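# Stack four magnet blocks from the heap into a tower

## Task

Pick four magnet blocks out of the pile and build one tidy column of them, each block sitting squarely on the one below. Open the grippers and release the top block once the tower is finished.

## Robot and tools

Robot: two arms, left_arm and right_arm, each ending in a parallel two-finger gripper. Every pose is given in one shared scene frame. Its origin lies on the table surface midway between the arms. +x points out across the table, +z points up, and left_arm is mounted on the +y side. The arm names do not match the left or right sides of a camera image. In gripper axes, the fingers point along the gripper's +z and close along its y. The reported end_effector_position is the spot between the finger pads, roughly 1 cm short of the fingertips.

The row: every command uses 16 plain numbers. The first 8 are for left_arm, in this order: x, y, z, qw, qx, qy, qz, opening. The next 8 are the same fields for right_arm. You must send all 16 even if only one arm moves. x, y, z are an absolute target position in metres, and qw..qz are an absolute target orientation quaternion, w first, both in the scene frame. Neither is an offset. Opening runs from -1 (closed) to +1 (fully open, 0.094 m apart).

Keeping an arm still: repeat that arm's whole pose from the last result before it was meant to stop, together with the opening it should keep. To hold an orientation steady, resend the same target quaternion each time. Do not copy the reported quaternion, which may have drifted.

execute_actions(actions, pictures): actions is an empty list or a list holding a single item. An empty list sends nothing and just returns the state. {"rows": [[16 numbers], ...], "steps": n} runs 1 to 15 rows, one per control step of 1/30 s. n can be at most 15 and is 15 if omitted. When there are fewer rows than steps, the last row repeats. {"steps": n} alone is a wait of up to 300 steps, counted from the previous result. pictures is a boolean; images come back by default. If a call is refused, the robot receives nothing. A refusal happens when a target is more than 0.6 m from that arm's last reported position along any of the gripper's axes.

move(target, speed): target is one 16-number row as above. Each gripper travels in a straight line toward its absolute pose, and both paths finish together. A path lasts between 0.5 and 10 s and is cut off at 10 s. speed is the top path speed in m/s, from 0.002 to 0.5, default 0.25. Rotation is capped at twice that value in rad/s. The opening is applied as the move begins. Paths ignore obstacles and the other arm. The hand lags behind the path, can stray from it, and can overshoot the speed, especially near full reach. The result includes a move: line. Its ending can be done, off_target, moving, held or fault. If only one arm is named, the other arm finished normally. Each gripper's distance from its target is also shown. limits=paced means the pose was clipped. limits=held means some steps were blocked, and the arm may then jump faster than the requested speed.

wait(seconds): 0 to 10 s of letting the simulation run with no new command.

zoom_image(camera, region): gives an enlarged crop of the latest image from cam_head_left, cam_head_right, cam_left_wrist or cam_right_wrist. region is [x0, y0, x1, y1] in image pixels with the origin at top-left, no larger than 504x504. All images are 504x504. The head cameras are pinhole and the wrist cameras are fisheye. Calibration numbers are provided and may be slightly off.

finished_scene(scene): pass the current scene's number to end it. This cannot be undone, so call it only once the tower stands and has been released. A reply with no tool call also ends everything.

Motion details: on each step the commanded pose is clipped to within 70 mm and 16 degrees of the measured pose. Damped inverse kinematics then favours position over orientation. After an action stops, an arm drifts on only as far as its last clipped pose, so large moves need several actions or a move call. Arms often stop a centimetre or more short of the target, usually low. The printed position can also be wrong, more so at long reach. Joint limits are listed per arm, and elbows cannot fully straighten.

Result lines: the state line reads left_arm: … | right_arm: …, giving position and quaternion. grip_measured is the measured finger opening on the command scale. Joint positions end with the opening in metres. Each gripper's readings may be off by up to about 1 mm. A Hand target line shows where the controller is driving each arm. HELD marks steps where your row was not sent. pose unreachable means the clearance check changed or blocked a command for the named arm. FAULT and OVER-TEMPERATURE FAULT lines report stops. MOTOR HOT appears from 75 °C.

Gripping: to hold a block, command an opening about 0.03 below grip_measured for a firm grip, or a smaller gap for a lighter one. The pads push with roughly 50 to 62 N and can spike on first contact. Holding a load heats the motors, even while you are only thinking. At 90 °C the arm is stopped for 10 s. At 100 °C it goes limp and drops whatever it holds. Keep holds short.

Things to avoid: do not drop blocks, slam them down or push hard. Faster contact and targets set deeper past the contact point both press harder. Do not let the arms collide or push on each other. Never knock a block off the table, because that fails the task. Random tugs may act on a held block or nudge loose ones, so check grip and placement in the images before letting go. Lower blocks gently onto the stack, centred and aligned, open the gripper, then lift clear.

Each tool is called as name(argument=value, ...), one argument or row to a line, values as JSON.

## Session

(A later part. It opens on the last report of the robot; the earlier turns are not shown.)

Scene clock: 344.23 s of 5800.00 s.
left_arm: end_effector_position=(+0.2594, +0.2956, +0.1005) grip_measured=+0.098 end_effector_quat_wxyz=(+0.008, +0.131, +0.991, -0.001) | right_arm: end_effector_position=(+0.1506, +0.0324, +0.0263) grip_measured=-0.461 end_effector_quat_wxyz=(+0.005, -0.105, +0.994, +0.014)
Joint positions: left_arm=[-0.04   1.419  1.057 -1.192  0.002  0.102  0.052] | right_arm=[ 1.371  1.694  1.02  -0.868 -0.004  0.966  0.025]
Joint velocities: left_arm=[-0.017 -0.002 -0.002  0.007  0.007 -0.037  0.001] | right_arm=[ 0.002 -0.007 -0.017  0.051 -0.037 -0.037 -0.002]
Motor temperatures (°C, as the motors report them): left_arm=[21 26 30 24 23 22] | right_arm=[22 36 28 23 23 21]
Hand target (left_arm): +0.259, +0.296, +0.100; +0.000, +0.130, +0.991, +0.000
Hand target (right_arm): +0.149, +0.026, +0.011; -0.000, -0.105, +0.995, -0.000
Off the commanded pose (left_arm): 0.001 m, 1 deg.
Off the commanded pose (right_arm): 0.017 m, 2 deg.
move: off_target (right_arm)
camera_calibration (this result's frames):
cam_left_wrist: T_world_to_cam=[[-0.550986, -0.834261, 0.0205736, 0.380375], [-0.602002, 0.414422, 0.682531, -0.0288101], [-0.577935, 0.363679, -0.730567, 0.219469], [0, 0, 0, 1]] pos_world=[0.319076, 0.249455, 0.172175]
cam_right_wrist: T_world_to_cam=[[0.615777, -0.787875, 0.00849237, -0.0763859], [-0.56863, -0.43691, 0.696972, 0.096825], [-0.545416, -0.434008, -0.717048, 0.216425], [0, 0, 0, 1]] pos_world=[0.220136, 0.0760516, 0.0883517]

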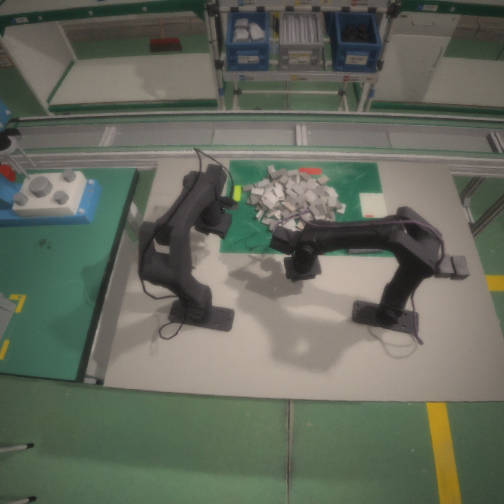

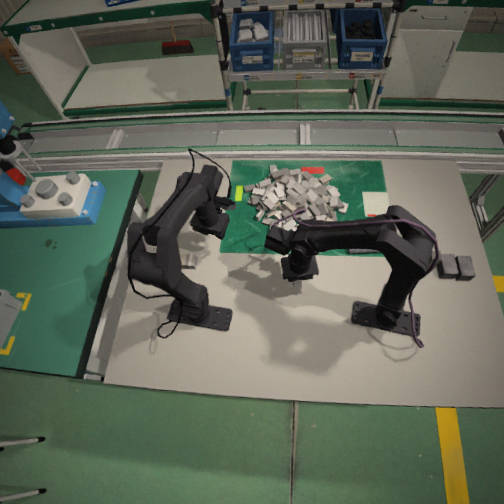

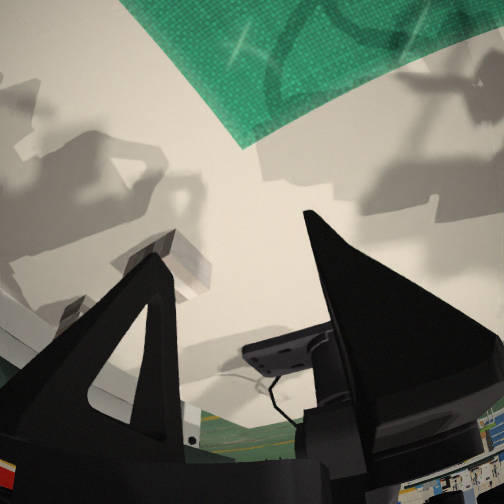

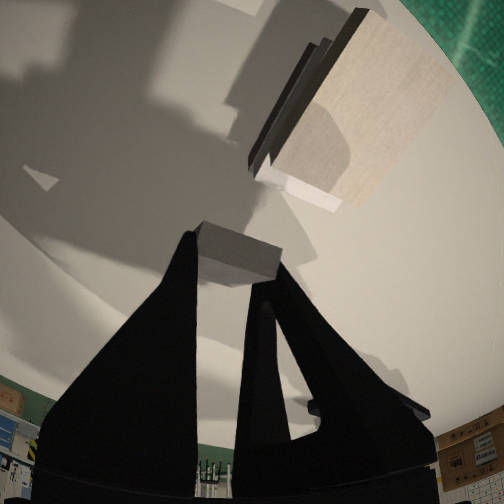

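move(
  target=[0.2595,0.2955,0.10,0,0.1305,0.9914,0,0.1,0.13,0.024,0.034,0,-0.1045,0.9945,0,-0.48],
  speed=0.04,
)

move(
  target=[0.2595,0.2955,0.10,0,0.1305,0.9914,0,0.1,0.150,0.026,0.008,0,-0.1045,0.9945,0,-0.468],
  speed=0.015,
)

Scene clock: 347.47 s of 5800.00 s.
left_arm: end_effector_position=(+0.2594, +0.2956, +0.1005) grip_measured=+0.098 end_effector_quat_wxyz=(+0.008, +0.131, +0.991, -0.001) | right_arm: end_effector_position=(+0.1346, +0.0309, +0.0324) grip_measured=-0.462 end_effector_quat_wxyz=(+0.003, -0.106, +0.994, +0.007)
Joint positions: left_arm=[-0.04   1.419  1.057 -1.192  0.002  0.102  0.052] | right_arm=[ 1.423  1.67   1.02  -0.906 -0.001  1.017  0.025]
Joint velocities: left_arm=[-0.007 -0.007 -0.032  0.022 -0.066 -0.066 -0.   ] | right_arm=[-0.002  0.007 -0.022  0.022  0.037  0.007  0.   ]
Motor temperatures (°C, as the motors report them): left_arm=[21 26 30 24 23 22] | right_arm=[22 35 28 23 23 21]
Hand target (left_arm): +0.259, +0.296, +0.100; +0.000, +0.130, +0.991, +0.000
Hand target (right_arm): +0.131, +0.024, +0.034; +0.001, -0.105, +0.995, -0.000
Off the commanded pose (left_arm): 0.001 m, 1 deg.
Off the commanded pose (right_arm): 0.008 m, 1 deg.
move: done
camera_calibration (this result's frames):
cam_left_wrist: T_world_to_cam=[[-0.550986, -0.834261, 0.0205736, 0.380375], [-0.602002, 0.414422, 0.682531, -0.0288101], [-0.577935, 0.363679, -0.730567, 0.219469], [0, 0, 0, 1]] pos_world=[0.319076, 0.249455, 0.172175]
cam_right_wrist: T_world_to_cam=[[0.617574, -0.786328, 0.0170631, -0.068313], [-0.565533, -0.428878, 0.70444, 0.0818147], [-0.546603, -0.444693, -0.709558, 0.211662], [0, 0, 0, 1]] pos_world=[0.204152, 0.0754969, 0.0937188]

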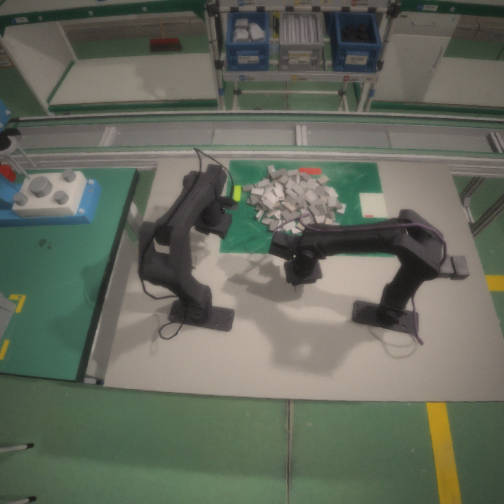

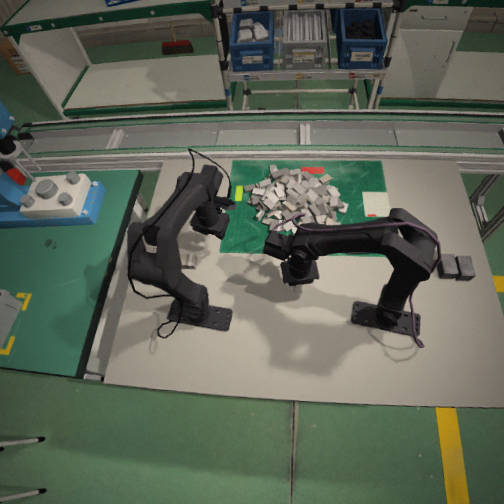

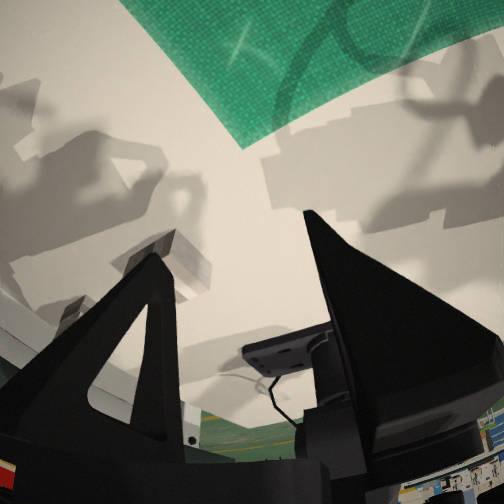

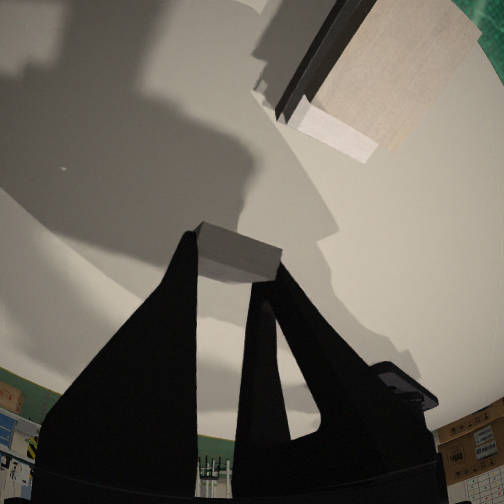

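Scene clock: 349.63 s of 5800.00 s.
left_arm: end_effector_position=(+0.2594, +0.2956, +0.1005) grip_measured=+0.098 end_effector_quat_wxyz=(+0.008, +0.131, +0.991, -0.001) | right_arm: end_effector_position=(+0.1455, +0.0338, +0.0249) grip_measured=-0.457 end_effector_quat_wxyz=(-0.002, -0.105, +0.994, +0.019)
Joint positions: left_arm=[-0.04   1.419  1.057 -1.192  0.002  0.102  0.052] | right_arm=[ 1.378  1.691  1.01  -0.857 -0.021  0.973  0.026]
Joint velocities: left_arm=[ 0.007  0.012 -0.002  0.037 -0.081 -0.066  0.001] | right_arm=[-0.022  0.002 -0.022 -0.007 -0.11   0.007 -0.   ]
Motor temperatures (°C, as the motors report them): left_arm=[21 26 30 24 23 22] | right_arm=[22 35 28 23 23 21]
Hand target (left_arm): +0.259, +0.296, +0.100; +0.000, +0.130, +0.991, +0.000
Hand target (right_arm): +0.149, +0.025, +0.009; -0.001, -0.105, +0.995, -0.000
Off the commanded pose (left_arm): 0.001 m, 1 deg.
Off the commanded pose (right_arm): 0.019 m, 2 deg.
move: off_target (right_arm)
camera_calibration (this result's frames):
cam_left_wrist: T_world_to_cam=[[-0.550986, -0.834261, 0.0205736, 0.380375], [-0.602002, 0.414422, 0.682531, -0.0288101], [-0.577935, 0.363679, -0.730567, 0.219469], [0, 0, 0, 1]] pos_world=[0.319076, 0.249455, 0.172175]
cam_right_wrist: T_world_to_cam=[[0.616794, -0.787077, -0.00864446, -0.0718554], [-0.557934, -0.44492, 0.70054, 0.0941487], [-0.555225, -0.427266, -0.713561, 0.214386], [0, 0, 0, 1]] pos_world=[0.215881, 0.0769326, 0.0864011]

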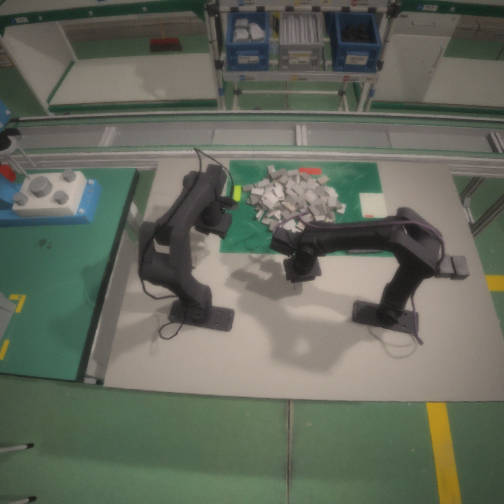

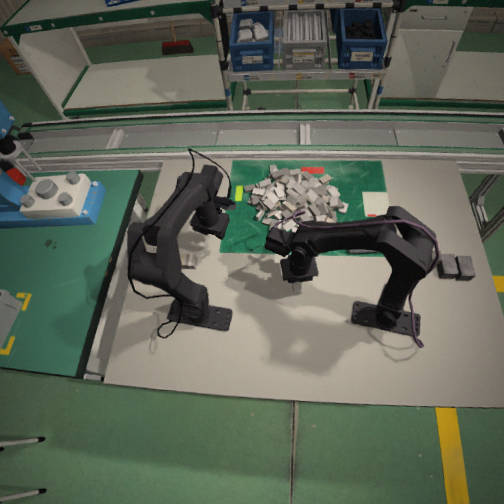

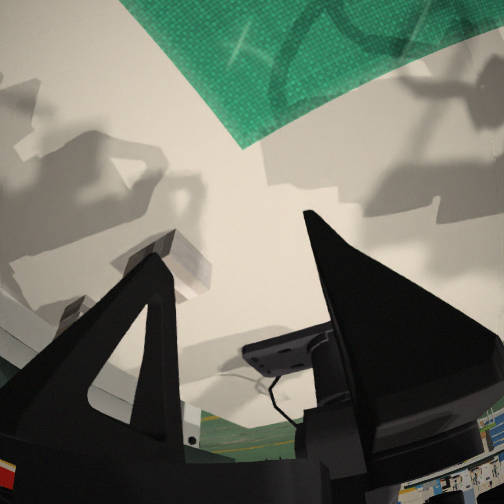

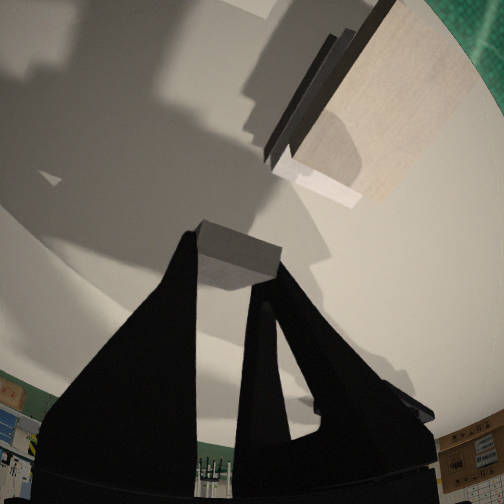

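Not pivoting. Just ease the grip open and let it settle.

execute_actions(
  actions=[
    {"rows":[[0.2595,0.2955,0.10,0,0.1305,0.9914,0,0.1,0.1455,0.031,0.024,0,-0.1045,0.9945,0,-0.468],[0.2595,0.2955,0.10,0,0.1305,0.9914,0,0.1,0.1455,0.031,0.024,0,-0.1045,0.9945,0,-0.468],[0.2595,0.2955,0.10,0,0.1305,0.9914,0,0.1,0.1455,0.031,0.024,0,-0.1045,0.9945,0,-0.465],[0.2595,0.2955,0.10,0,0.1305,0.9914,0,0.1,0.1455,0.031,0.024,0,-0.1045,0.9945,0,-0.462],[0.2595,0.2955,0.10,0,0.1305,0.9914,0,0.1,0.1455,0.031,0.024,0,-0.1045,0.9945,0,-0.459],[0.2595,0.2955,0.10,0,0.1305,0.9914,0,0.1,0.1455,0.031,0.024,0,-0.1045,0.9945,0,-0.455]],"steps":15},
  ],
)

Scene clock: 352.20 s of 5800.00 s.
left_arm: end_effector_position=(+0.2594, +0.2956, +0.1005) grip_measured=+0.098 end_effector_quat_wxyz=(+0.008, +0.131, +0.991, -0.001) | right_arm: end_effector_position=(+0.1450, +0.0339, +0.0260) grip_measured=-0.448 end_effector_quat_wxyz=(-0.002, -0.105, +0.994, +0.018)
Joint positions: left_arm=[-0.04   1.419  1.057 -1.192  0.002  0.102  0.052] | right_arm=[ 1.381  1.691  1.015 -0.865 -0.02   0.977  0.026]
Joint velocities: left_arm=[-0.002 -0.002 -0.002  0.022  0.022 -0.022  0.001] | right_arm=[-0.002  0.012  0.002  0.022 -0.022 -0.007 -0.   ]
Motor temperatures (°C, as the motors report them): left_arm=[21 26 30 24 23 22] | right_arm=[22 35 28 23 23 21]
Hand target (left_arm): +0.259, +0.296, +0.100; +0.000, +0.130, +0.991, +0.000
Hand target (right_arm): +0.146, +0.031, +0.024; +0.000, -0.105, +0.995, +0.000
Off the commanded pose (left_arm): 0.001 m, 1 deg.
Off the commanded pose (right_arm): 0.004 m, 2 deg.
Steps of this call (steps 1 to 62: nothing new was sent; steps 63 to 77: all 15 steps of this action). Readings (end_effector_position):
63: left_arm (+0.2594, +0.2956, +0.1005) | right_arm (+0.1454, +0.0339, +0.0253)
64: left_arm (+0.2594, +0.2956, +0.1005) | right_arm (+0.1451, +0.0339, +0.0258)
66: left_arm (+0.2594, +0.2956, +0.1005) | right_arm (+0.1450, +0.0339, +0.0260)
70: left_arm (+0.2594, +0.2956, +0.1005) | right_arm (+0.1450, +0.0339, +0.0260)
77: the state above
camera_calibration (this result's frames):
cam_left_wrist: T_world_to_cam=[[-0.550986, -0.834261, 0.0205736, 0.380375], [-0.602002, 0.414422, 0.682531, -0.0288101], [-0.577935, 0.363679, -0.730567, 0.219469], [0, 0, 0, 1]] pos_world=[0.319076, 0.249455, 0.172175]
cam_right_wrist: T_world_to_cam=[[0.61586, -0.787833, -0.00605828, -0.0713936], [-0.558649, -0.4421, 0.701754, 0.0930862], [-0.555543, -0.428798, -0.712393, 0.21498], [0, 0, 0, 1]] pos_world=[0.215402, 0.0770901, 0.0873941]

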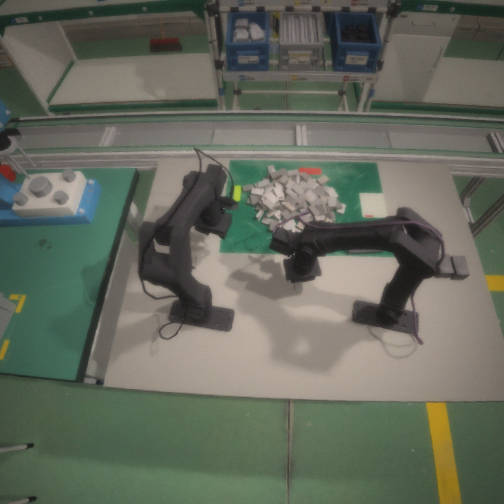

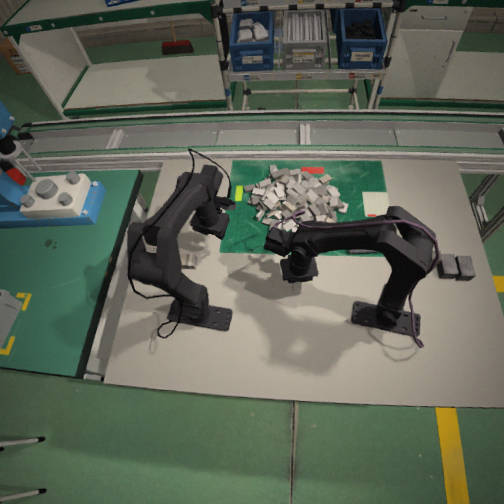

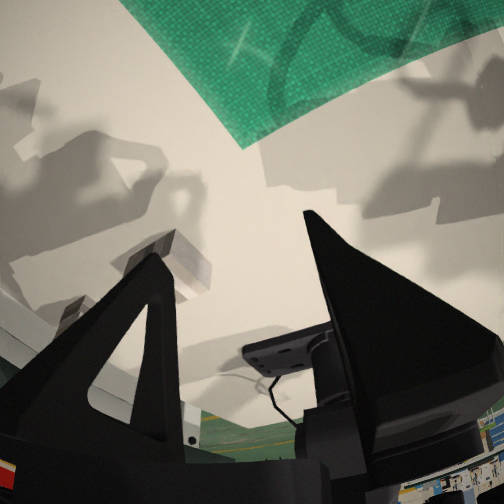

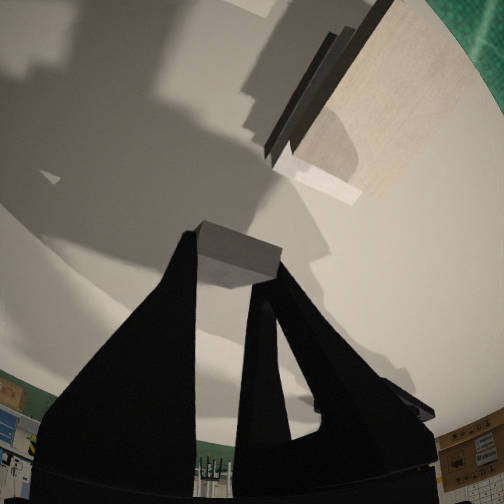

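Very light grip now; try lowering with it.

move(
  target=[0.2595,0.2955,0.10,0,0.1305,0.9914,0,0.1,0.153,0.030,0.007,0,-0.1045,0.9945,0,-0.452],
  speed=0.015,
)

Scene clock: 354.57 s of 5800.00 s.
left_arm: end_effector_position=(+0.2594, +0.2956, +0.1005) grip_measured=+0.098 end_effector_quat_wxyz=(+0.008, +0.131, +0.991, -0.001) | right_arm: end_effector_position=(+0.1503, +0.0356, +0.0170) grip_measured=-0.446 end_effector_quat_wxyz=(-0.001, -0.104, +0.994, +0.014)
Joint positions: left_arm=[-0.04   1.419  1.057 -1.192  0.002  0.102  0.052] | right_arm=[ 1.37   1.725  1.015 -0.837 -0.015  0.966  0.026]
Joint velocities: left_arm=[-0.007 -0.017 -0.007 -0.037  0.037  0.022  0.001] | right_arm=[-0.007  0.002 -0.002 -0.022  0.037 -0.007 -0.   ]
Motor temperatures (°C, as the motors report them): left_arm=[21 26 30 24 23 22] | right_arm=[22 35 28 23 23 21]
Hand target (left_arm): +0.259, +0.296, +0.100; +0.000, +0.130, +0.991, +0.000
Hand target (right_arm): +0.153, +0.030, +0.008; -0.000, -0.105, +0.995, +0.000
Off the commanded pose (left_arm): 0.001 m, 1 deg.
Off the commanded pose (right_arm): 0.012 m, 2 deg.
move: off_target (right_arm)
camera_calibration (this result's frames):
cam_left_wrist: T_world_to_cam=[[-0.550986, -0.834261, 0.0205736, 0.380375], [-0.602002, 0.414422, 0.682531, -0.0288101], [-0.577935, 0.363679, -0.730567, 0.219469], [0, 0, 0, 1]] pos_world=[0.319076, 0.249455, 0.172175]
cam_right_wrist: T_world_to_cam=[[0.615154, -0.788405, 0.00161641, -0.0733344], [-0.560768, -0.436097, 0.703817, 0.103138], [-0.554188, -0.433863, -0.71038, 0.212165], [0, 0, 0, 1]] pos_world=[0.220528, 0.0792116, 0.0782455]

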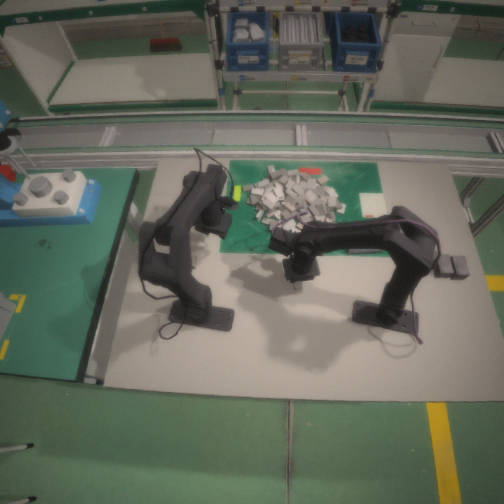

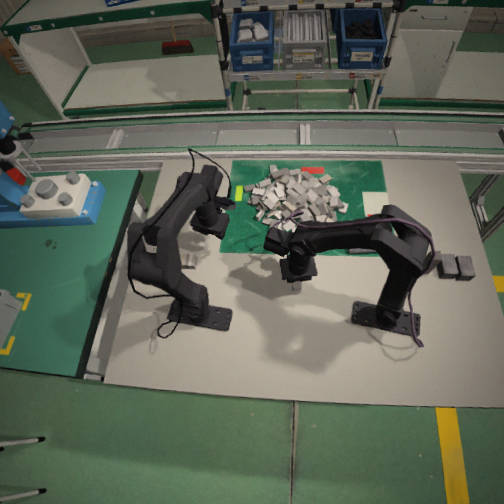

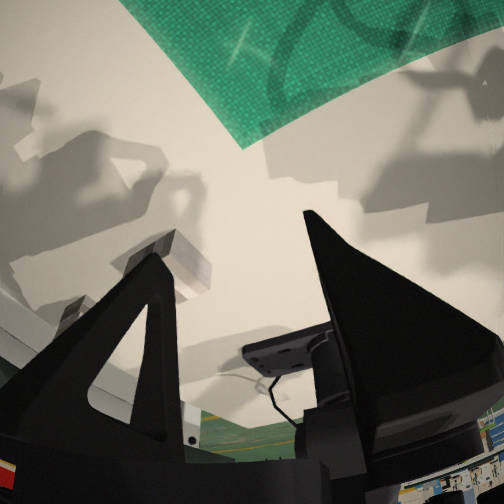

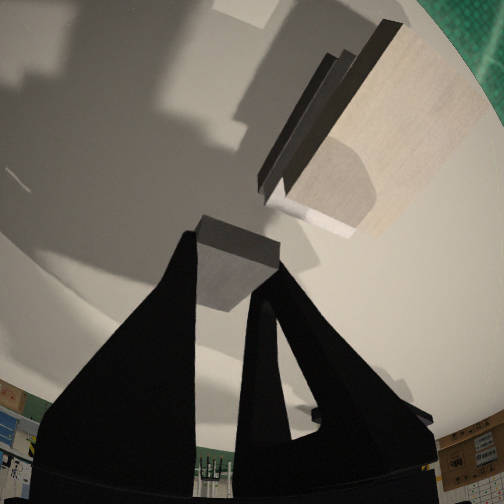

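Pivoting works. Nearly flat; continue then open.

move(
  target=[0.2595,0.2955,0.10,0,0.1305,0.9914,0,0.1,0.152,0.031,0.003,0,-0.1045,0.9945,0,-0.45],
  speed=0.01,
)

execute_actions(
  actions=[
    {"rows":[[0.2595,0.2955,0.10,0,0.1305,0.9914,0,0.1,0.150,0.033,0.013,0,-0.1045,0.9945,0,-0.25]],"steps":15},
  ],
)

Scene clock: 357.77 s of 5800.00 s.
left_arm: end_effector_position=(+0.2594, +0.2956, +0.1005) grip_measured=+0.098 end_effector_quat_wxyz=(+0.008, +0.131, +0.991, -0.001) | right_arm: end_effector_position=(+0.1514, +0.0361, +0.0141) grip_measured=-0.444 end_effector_quat_wxyz=(+0.001, -0.104, +0.994, +0.012)
Joint positions: left_arm=[-0.04   1.419  1.057 -1.192  0.002  0.102  0.052] | right_arm=[ 1.37   1.736  1.015 -0.829 -0.01   0.966  0.026]
Joint velocities: left_arm=[-0.002 -0.002  0.007 -0.081  0.007  0.007 -0.001] | right_arm=[-0.007 -0.002 -0.002 -0.007 -0.081 -0.037 -0.001]
Motor temperatures (°C, as the motors report them): left_arm=[21 26 30 24 23 22] | right_arm=[22 34 28 23 23 21]
Hand target (left_arm): +0.259, +0.296, +0.100; +0.000, +0.130, +0.991, +0.000
Hand target (right_arm): +0.152, +0.031, +0.004; -0.000, -0.105, +0.995, -0.000
Off the commanded pose (left_arm): 0.001 m, 1 deg.
Off the commanded pose (right_arm): 0.012 m, 1 deg.
move: off_target (right_arm)
camera_calibration (this result's frames):
cam_left_wrist: T_world_to_cam=[[-0.550986, -0.834261, 0.0205736, 0.380375], [-0.602002, 0.414422, 0.682531, -0.0288101], [-0.577935, 0.363679, -0.730567, 0.219469], [0, 0, 0, 1]] pos_world=[0.319076, 0.249455, 0.172175]
cam_right_wrist: T_world_to_cam=[[0.615361, -0.788215, 0.0069194, -0.0736909], [-0.5629, -0.433278, 0.703856, 0.106317], [-0.551792, -0.43702, -0.710309, 0.210666], [0, 0, 0, 1]] pos_world=[0.221436, 0.0800461, 0.0753158]

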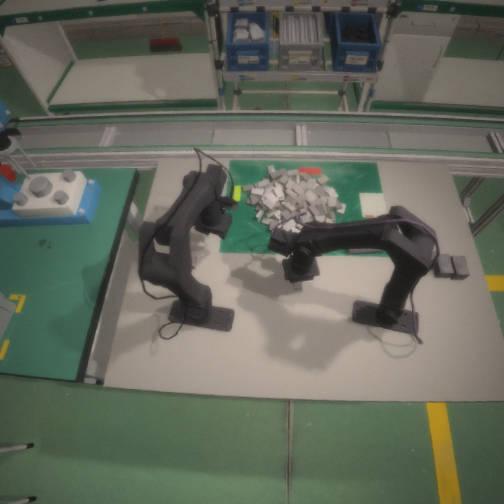

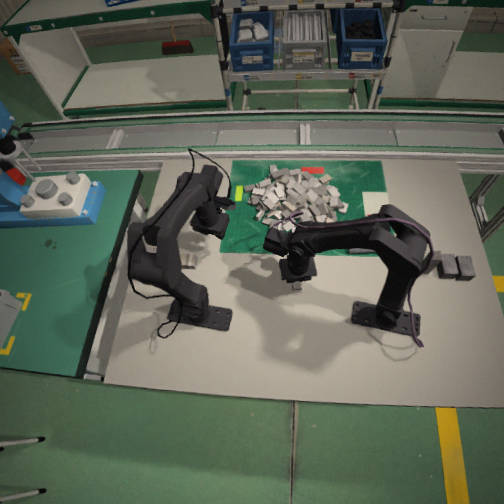

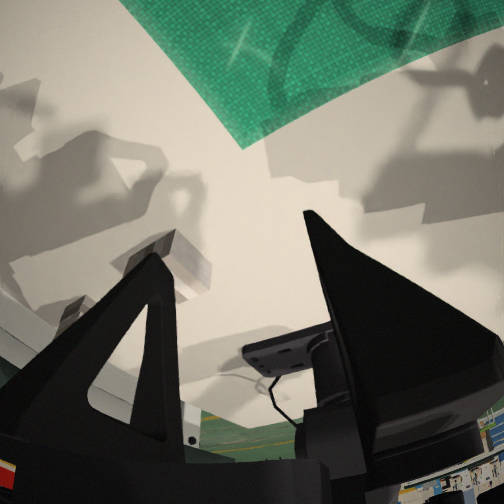

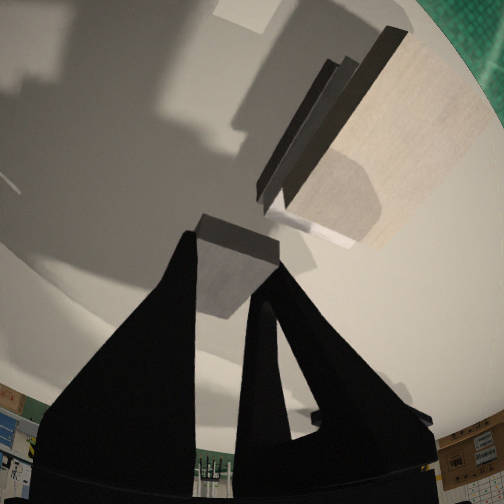

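Scene clock: 358.27 s of 5800.00 s.
left_arm: end_effector_position=(+0.2594, +0.2956, +0.1005) grip_measured=+0.098 end_effector_quat_wxyz=(+0.008, +0.131, +0.991, -0.001) | right_arm: end_effector_position=(+0.1513, +0.0360, +0.0140) grip_measured=-0.252 end_effector_quat_wxyz=(+0.000, -0.104, +0.994, +0.011)
Joint positions: left_arm=[-0.04   1.419  1.057 -1.192  0.002  0.102  0.052] | right_arm=[ 1.37   1.736  1.015 -0.83  -0.01   0.966  0.035]
Joint velocities: left_arm=[-0.012 -0.007 -0.012 -0.007 -0.081  0.007 -0.   ] | right_arm=[-0.012  0.012 -0.012 -0.022  0.022 -0.007 -0.001]
Motor temperatures (°C, as the motors report them): left_arm=[21 26 30 24 23 22] | right_arm=[22 34 28 23 23 21]
Hand target (left_arm): +0.259, +0.296, +0.100; +0.000, +0.130, +0.991, +0.000
Hand target (right_arm): +0.150, +0.033, +0.013; +0.000, -0.105, +0.995, +0.000
Off the commanded pose (left_arm): 0.001 m, 1 deg.
Off the commanded pose (right_arm): 0.003 m, 1 deg.
Steps of this call (steps 1 to 15: all 15 steps of this action). Readings (end_effector_position):
1: left_arm (+0.2594, +0.2956, +0.1005) | right_arm (+0.1514, +0.0361, +0.0141)
2: left_arm (+0.2594, +0.2956, +0.1005) | right_arm (+0.1513, +0.0361, +0.0141)
4: left_arm (+0.2594, +0.2956, +0.1005) | right_arm (+0.1513, +0.0360, +0.0140)
8: left_arm (+0.2594, +0.2956, +0.1005) | right_arm (+0.1513, +0.0360, +0.0140)
15: the state above
camera_calibration (this result's frames):
cam_left_wrist: T_world_to_cam=[[-0.550986, -0.834261, 0.0205736, 0.380375], [-0.602002, 0.414422, 0.682531, -0.0288101], [-0.577935, 0.363679, -0.730567, 0.219469], [0, 0, 0, 1]] pos_world=[0.319076, 0.249455, 0.172175]
cam_right_wrist: T_world_to_cam=[[0.615363, -0.78821, 0.00729307, -0.0737895], [-0.562693, -0.432783, 0.704327, 0.106147], [-0.552001, -0.43752, -0.709839, 0.21059], [0, 0, 0, 1]] pos_world=[0.221381, 0.0799143, 0.0752605]

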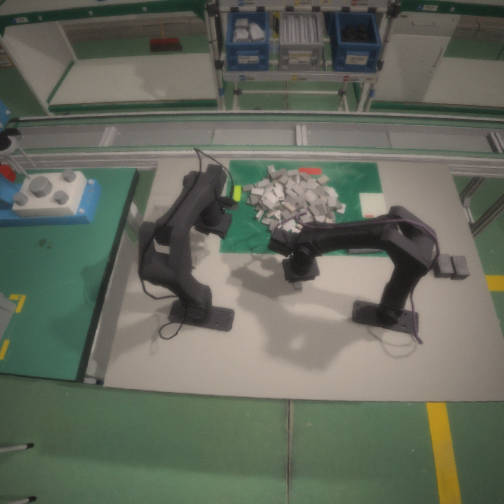

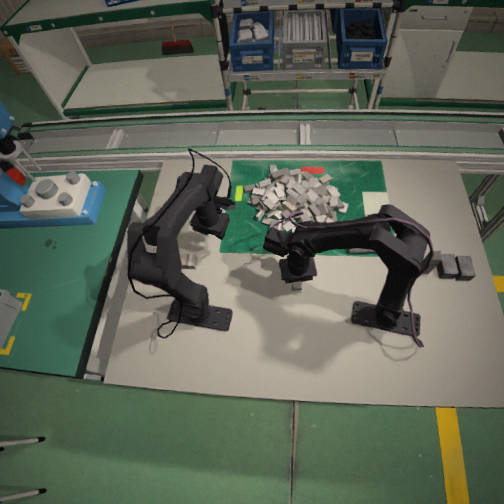

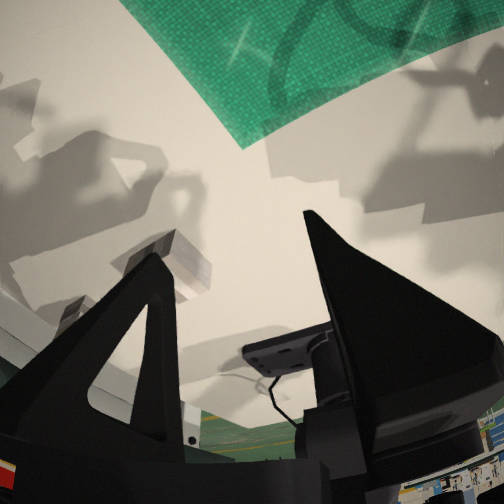

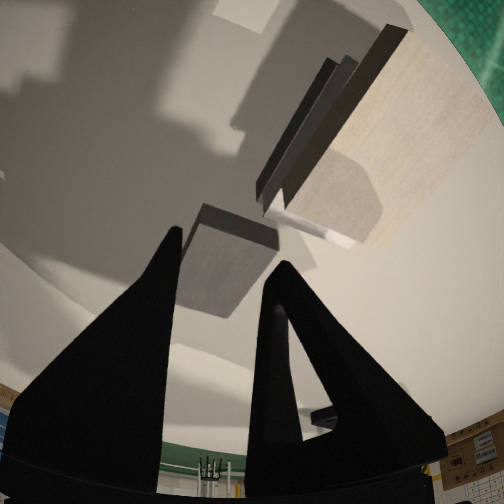

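execute_actions(
  actions=[
    {"rows":[[0.2595,0.2955,0.10,0,0.1305,0.9914,0,0.1,0.151,0.035,0.012,0,-0.1045,0.9945,0,-0.5]],"steps":15},
  ],
  pictures=false,
)

move(
  target=[0.2595,0.2955,0.10,0,0.1305,0.9914,0,0.1,0.151,0.035,0.07,0,-0.1045,0.9945,0,-0.5],
  speed=0.1,
)

move(
  target=[0.2595,0.2955,0.10,0,0.1305,0.9914,0,0.1,0.216,0.037,0.06,0,-0.1045,0.9945,0,-0.5],
  speed=0.1,
)

move(
  target=[0.2595,0.2955,0.10,0,0.1305,0.9914,0,0.1,0.214,0.036,0.042,0,-0.1045,0.9945,0,-0.5],
  speed=0.02,
)

Scene clock: 362.53 s of 5800.00 s.
left_arm: end_effector_position=(+0.2594, +0.2956, +0.1005) grip_measured=+0.098 end_effector_quat_wxyz=(+0.008, +0.131, +0.991, -0.001) | right_arm: end_effector_position=(+0.1513, +0.0360, +0.0140) grip_measured=-0.478 end_effector_quat_wxyz=(+0.000, -0.104, +0.994, +0.011)
Joint positions: left_arm=[-0.04   1.419  1.057 -1.192  0.002  0.102  0.052] | right_arm=[ 1.37   1.736  1.015 -0.83  -0.01   0.966  0.025]
Joint velocities: left_arm=[-0.002  0.002  0.007  0.022 -0.081 -0.037 -0.001] | right_arm=[ 0.012 -0.002 -0.007 -0.007 -0.007 -0.022 -0.001]
Motor temperatures (°C, as the motors report them): left_arm=[21 26 30 24 23 22] | right_arm=[22 34 28 23 23 21]
Hand target (left_arm): +0.259, +0.296, +0.100; +0.000, +0.130, +0.991, +0.000
Hand target (right_arm): +0.151, +0.035, +0.012; +0.000, -0.105, +0.995, +0.000
Off the commanded pose (left_arm): 0.001 m, 1 deg.
Off the commanded pose (right_arm): 0.002 m, 1 deg.
Steps of this call (steps 1 to 90: nothing new was sent; then 0.77 s passed at rest; steps 91 to 105: all 15 steps of this action). Readings (end_effector_position):
91: left_arm (+0.2594, +0.2956, +0.1005) | right_arm (+0.1513, +0.0360, +0.0140)
92: left_arm (+0.2594, +0.2956, +0.1005) | right_arm (+0.1513, +0.0360, +0.0140)
94: left_arm (+0.2594, +0.2956, +0.1005) | right_arm (+0.1513, +0.0360, +0.0140)
98: left_arm (+0.2594, +0.2956, +0.1005) | right_arm (+0.1513, +0.0360, +0.0140)
105: the state above

Scene clock: 363.90 s of 5800.00 s.
left_arm: end_effector_position=(+0.2594, +0.2956, +0.1005) grip_measured=+0.098 end_effector_quat_wxyz=(+0.008, +0.131, +0.991, -0.001) | right_arm: end_effector_position=(+0.1504, +0.0338, +0.0612) grip_measured=-0.478 end_effector_quat_wxyz=(-0.008, -0.104, +0.995, -0.003)
Joint positions: left_arm=[-0.04   1.419  1.057 -1.192  0.002  0.102  0.052] | right_arm=[ 1.37   1.688  1.162 -1.058 -0.01   0.966  0.025]
Joint velocities: left_arm=[-0.022 -0.007 -0.007  0.037 -0.066  0.066  0.   ] | right_arm=[ 0.002 -0.012 -0.022 -0.022  0.007 -0.051  0.   ]
Motor temperatures (°C, as the motors report them): left_arm=[21 26 30 24 23 22] | right_arm=[22 35 29 23 23 21]
Hand target (left_arm): +0.259, +0.296, +0.100; +0.000, +0.130, +0.991, +0.000
Hand target (right_arm): +0.151, +0.035, +0.070; -0.000, -0.104, +0.995, -0.000
Off the commanded pose (left_arm): 0.001 m, 1 deg.
Off the commanded pose (right_arm): 0.009 m, 1 deg.
move: done
camera_calibration (this result's frames):
cam_left_wrist: T_world_to_cam=[[-0.550986, -0.834261, 0.0205736, 0.380375], [-0.602002, 0.414422, 0.682531, -0.0288101], [-0.577935, 0.363679, -0.730567, 0.219469], [0, 0, 0, 1]] pos_world=[0.319076, 0.249455, 0.172175]
cam_right_wrist: T_world_to_cam=[[0.615564, -0.78773, 0.0237277, -0.0763544], [-0.553439, -0.410653, 0.724617, 0.0680677], [-0.561059, -0.45918, -0.688743, 0.243409], [0, 0, 0, 1]] pos_world=[0.221239, 0.0795742, 0.120135]

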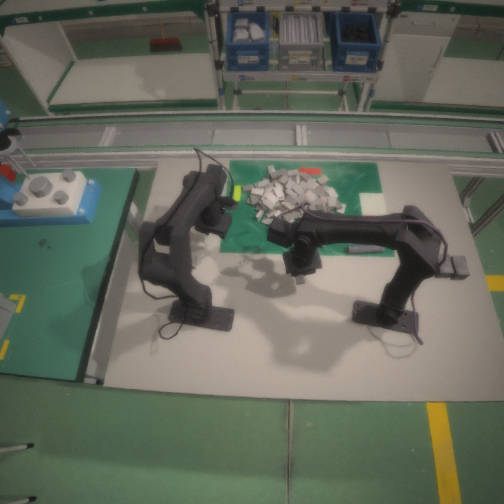

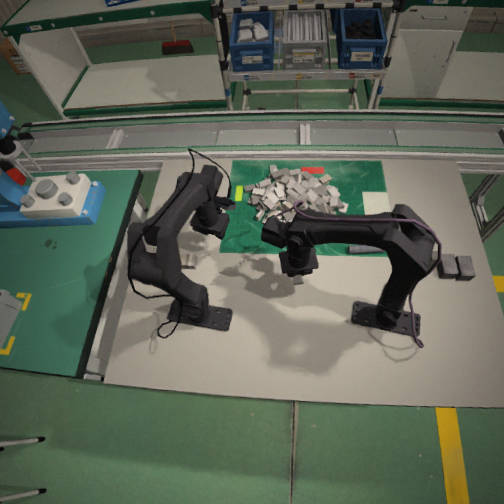

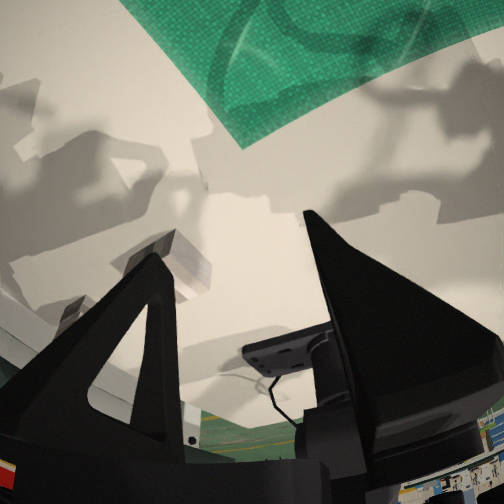

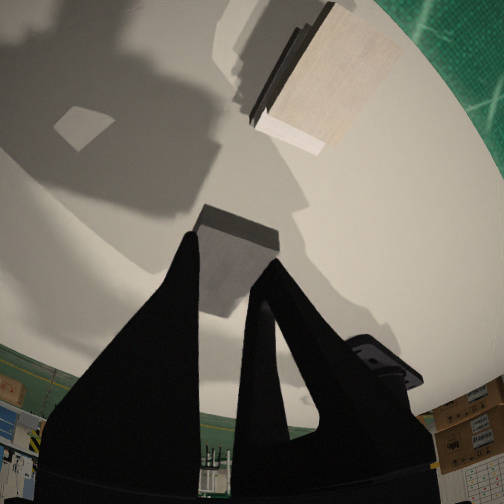

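Scene clock: 364.97 s of 5800.00 s.
left_arm: end_effector_position=(+0.2594, +0.2956, +0.1005) grip_measured=+0.098 end_effector_quat_wxyz=(+0.008, +0.131, +0.991, -0.001) | right_arm: end_effector_position=(+0.2101, +0.0340, +0.0573) grip_measured=-0.478 end_effector_quat_wxyz=(-0.007, -0.101, +0.995, -0.001)
Joint positions: left_arm=[-0.04   1.419  1.057 -1.192  0.002  0.102  0.052] | right_arm=[ 1.196  1.791  1.267 -1.058 -0.01   0.798  0.025]
Joint velocities: left_arm=[-0.002 -0.007 -0.002 -0.066  0.022 -0.022 -0.   ] | right_arm=[-0.002  0.007  0.012 -0.022  0.007 -0.081  0.   ]
Motor temperatures (°C, as the motors report them): left_arm=[21 26 30 24 23 22] | right_arm=[22 35 29 23 23 21]
Hand target (left_arm): +0.259, +0.296, +0.100; +0.000, +0.130, +0.991, +0.000
Hand target (right_arm): +0.215, +0.038, +0.060; -0.002, -0.104, +0.995, +0.001
Off the commanded pose (left_arm): 0.001 m, 1 deg.
Off the commanded pose (right_arm): 0.007 m, 1 deg.
move: done
camera_calibration (this result's frames):
cam_left_wrist: T_world_to_cam=[[-0.550986, -0.834261, 0.0205736, 0.380375], [-0.602002, 0.414422, 0.682531, -0.0288101], [-0.577935, 0.363679, -0.730567, 0.219469], [0, 0, 0, 1]] pos_world=[0.319076, 0.249455, 0.172175]
cam_right_wrist: T_world_to_cam=[[0.610418, -0.791816, 0.0204499, -0.111411], [-0.556515, -0.410365, 0.722421, 0.104791], [-0.563632, -0.452359, -0.691151, 0.27475], [0, 0, 0, 1]] pos_world=[0.281183, 0.0790714, 0.116469]

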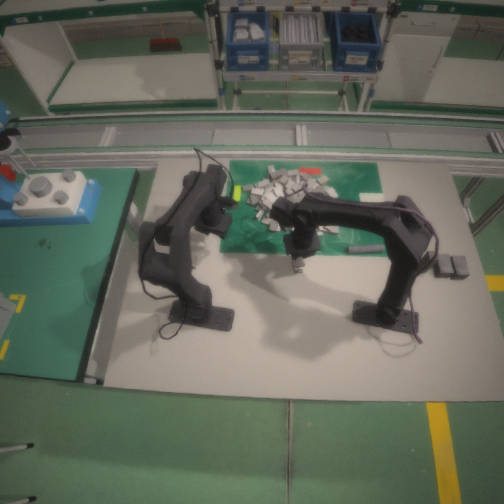

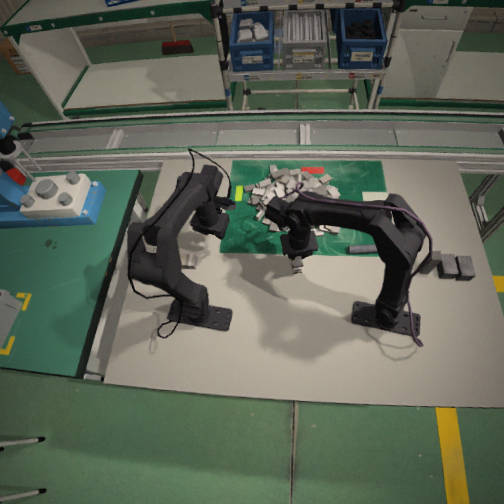

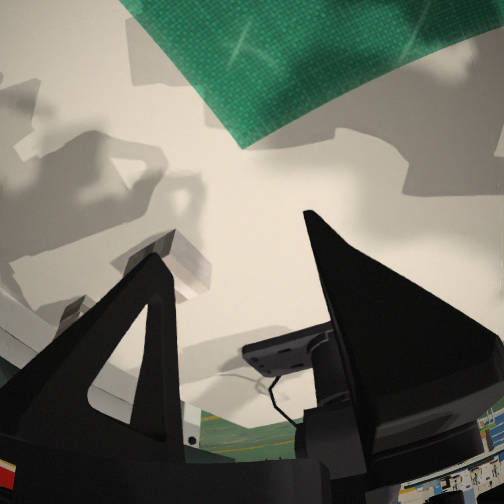

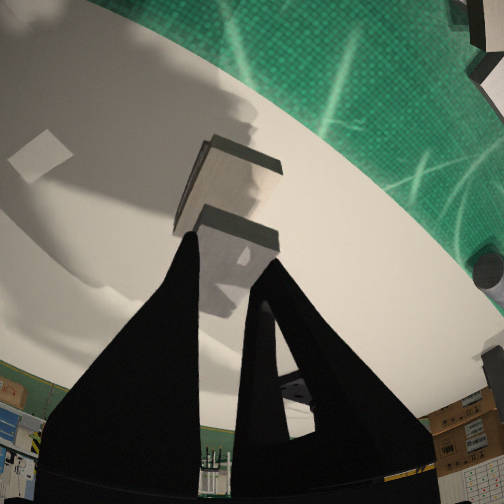

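Scene clock: 366.07 s of 5800.00 s.
left_arm: end_effector_position=(+0.2594, +0.2956, +0.1005) grip_measured=+0.098 end_effector_quat_wxyz=(+0.008, +0.131, +0.991, -0.001) | right_arm: end_effector_position=(+0.2130, +0.0386, +0.0484) grip_measured=-0.478 end_effector_quat_wxyz=(-0.001, -0.102, +0.995, +0.007)
Joint positions: left_arm=[-0.04   1.419  1.057 -1.192  0.002  0.102  0.052] | right_arm=[ 1.196  1.802  1.244 -1.003 -0.01   0.797  0.025]
Joint velocities: left_arm=[-0.007 -0.007  0.007  0.095  0.037 -0.022 -0.   ] | right_arm=[ 0.002 -0.012  0.022  0.051  0.066  0.095  0.   ]
Motor temperatures (°C, as the motors report them): left_arm=[21 26 30 24 23 22] | right_arm=[22 35 29 23 23 21]
Hand target (left_arm): +0.259, +0.296, +0.100; +0.000, +0.130, +0.991, +0.000
Hand target (right_arm): +0.214, +0.036, +0.042; -0.000, -0.105, +0.995, -0.000
Off the commanded pose (left_arm): 0.001 m, 1 deg.
Off the commanded pose (right_arm): 0.007 m, 1 deg.
move: done
camera_calibration (this result's frames):
cam_left_wrist: T_world_to_cam=[[-0.550986, -0.834261, 0.0205736, 0.380375], [-0.602002, 0.414422, 0.682531, -0.0288101], [-0.577935, 0.363679, -0.730567, 0.219469], [0, 0, 0, 1]] pos_world=[0.319076, 0.249455, 0.172175]
cam_right_wrist: T_world_to_cam=[[0.611135, -0.791411, 0.0135068, -0.109238], [-0.563999, -0.423425, 0.708955, 0.117482], [-0.555356, -0.440885, -0.705125, 0.27075], [0, 0, 0, 1]] pos_world=[0.283382, 0.0826622, 0.109099]

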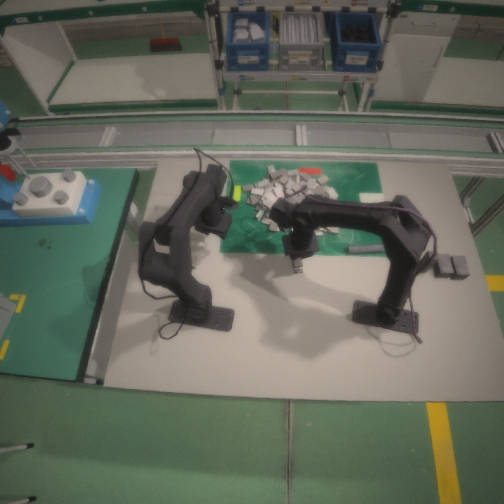

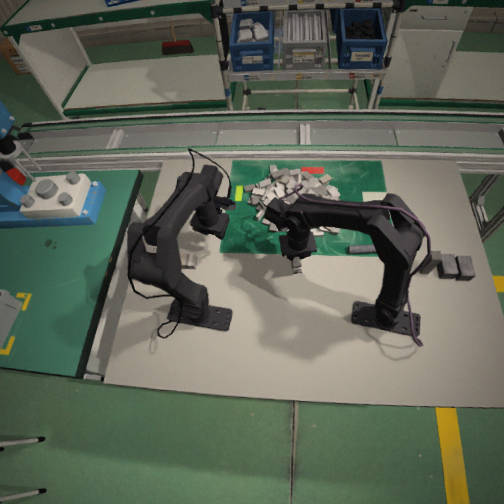

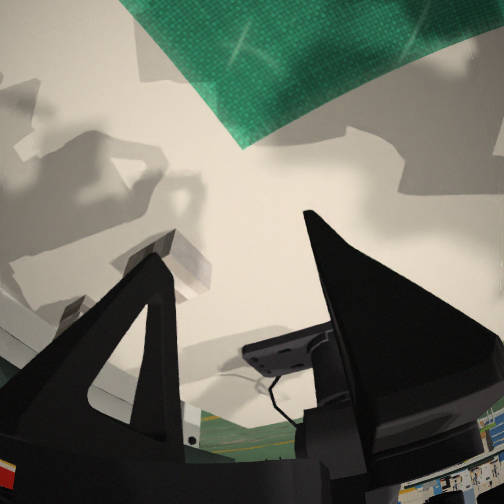

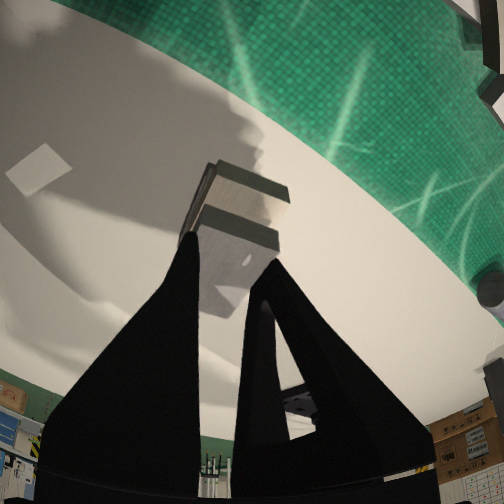

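move(
  target=[0.2595,0.2955,0.10,0,0.1305,0.9914,0,0.1,0.214,0.037,0.037,0,-0.1045,0.9945,0,-0.5],
  speed=0.012,
)

Scene clock: 368.00 s of 5800.00 s.
left_arm: end_effector_position=(+0.2594, +0.2956, +0.1005) grip_measured=+0.098 end_effector_quat_wxyz=(+0.008, +0.131, +0.991, -0.001) | right_arm: end_effector_position=(+0.2155, +0.0425, +0.0485) grip_measured=-0.478 end_effector_quat_wxyz=(+0.005, -0.102, +0.995, +0.014)
Joint positions: left_arm=[-0.04   1.419  1.057 -1.192  0.002  0.102  0.052] | right_arm=[ 1.196  1.802  1.244 -0.984 -0.01   0.797  0.025]
Joint velocities: left_arm=[-0.012 -0.002 -0.017  0.007  0.007  0.007 -0.001] | right_arm=[-0.007 -0.007 -0.032 -0.007  0.081  0.007 -0.001]
Motor temperatures (°C, as the motors report them): left_arm=[21 26 30 24 23 22] | right_arm=[22 35 29 23 23 21]
Hand target (left_arm): +0.259, +0.296, +0.100; +0.000, +0.130, +0.991, +0.000
Hand target (right_arm): +0.214, +0.037, +0.037; -0.000, -0.104, +0.995, -0.000
Off the commanded pose (left_arm): 0.001 m, 1 deg.
Off the commanded pose (right_arm): 0.013 m, 2 deg.
move: off_target (right_arm)
camera_calibration (this result's frames):
cam_left_wrist: T_world_to_cam=[[-0.550986, -0.834261, 0.0205736, 0.380375], [-0.602002, 0.414422, 0.682531, -0.0288101], [-0.577935, 0.363679, -0.730567, 0.219469], [0, 0, 0, 1]] pos_world=[0.319076, 0.249455, 0.172175]
cam_right_wrist: T_world_to_cam=[[0.61103, -0.791574, 0.00721531, -0.107341], [-0.571087, -0.434484, 0.696479, 0.123094], [-0.54818, -0.42969, -0.717541, 0.272508], [0, 0, 0, 1]] pos_world=[0.285269, 0.0856074, 0.110578]

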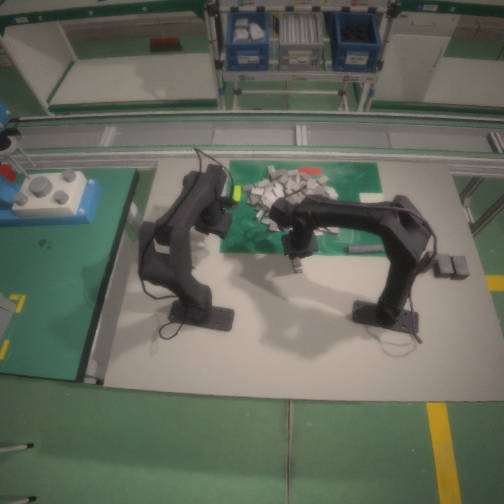

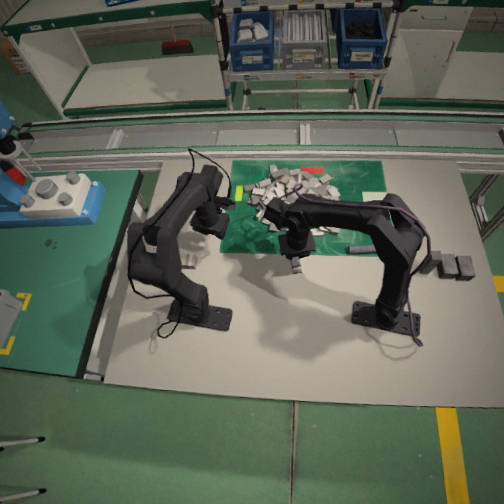

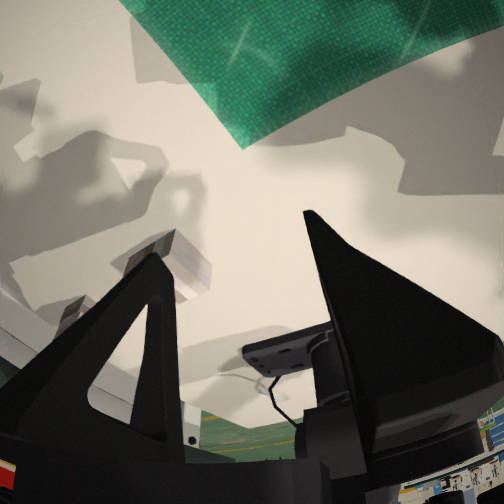

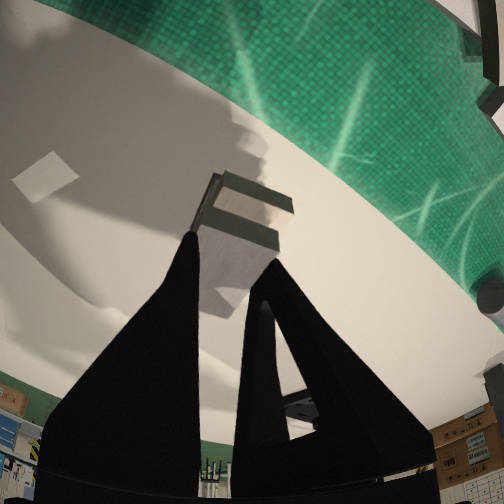

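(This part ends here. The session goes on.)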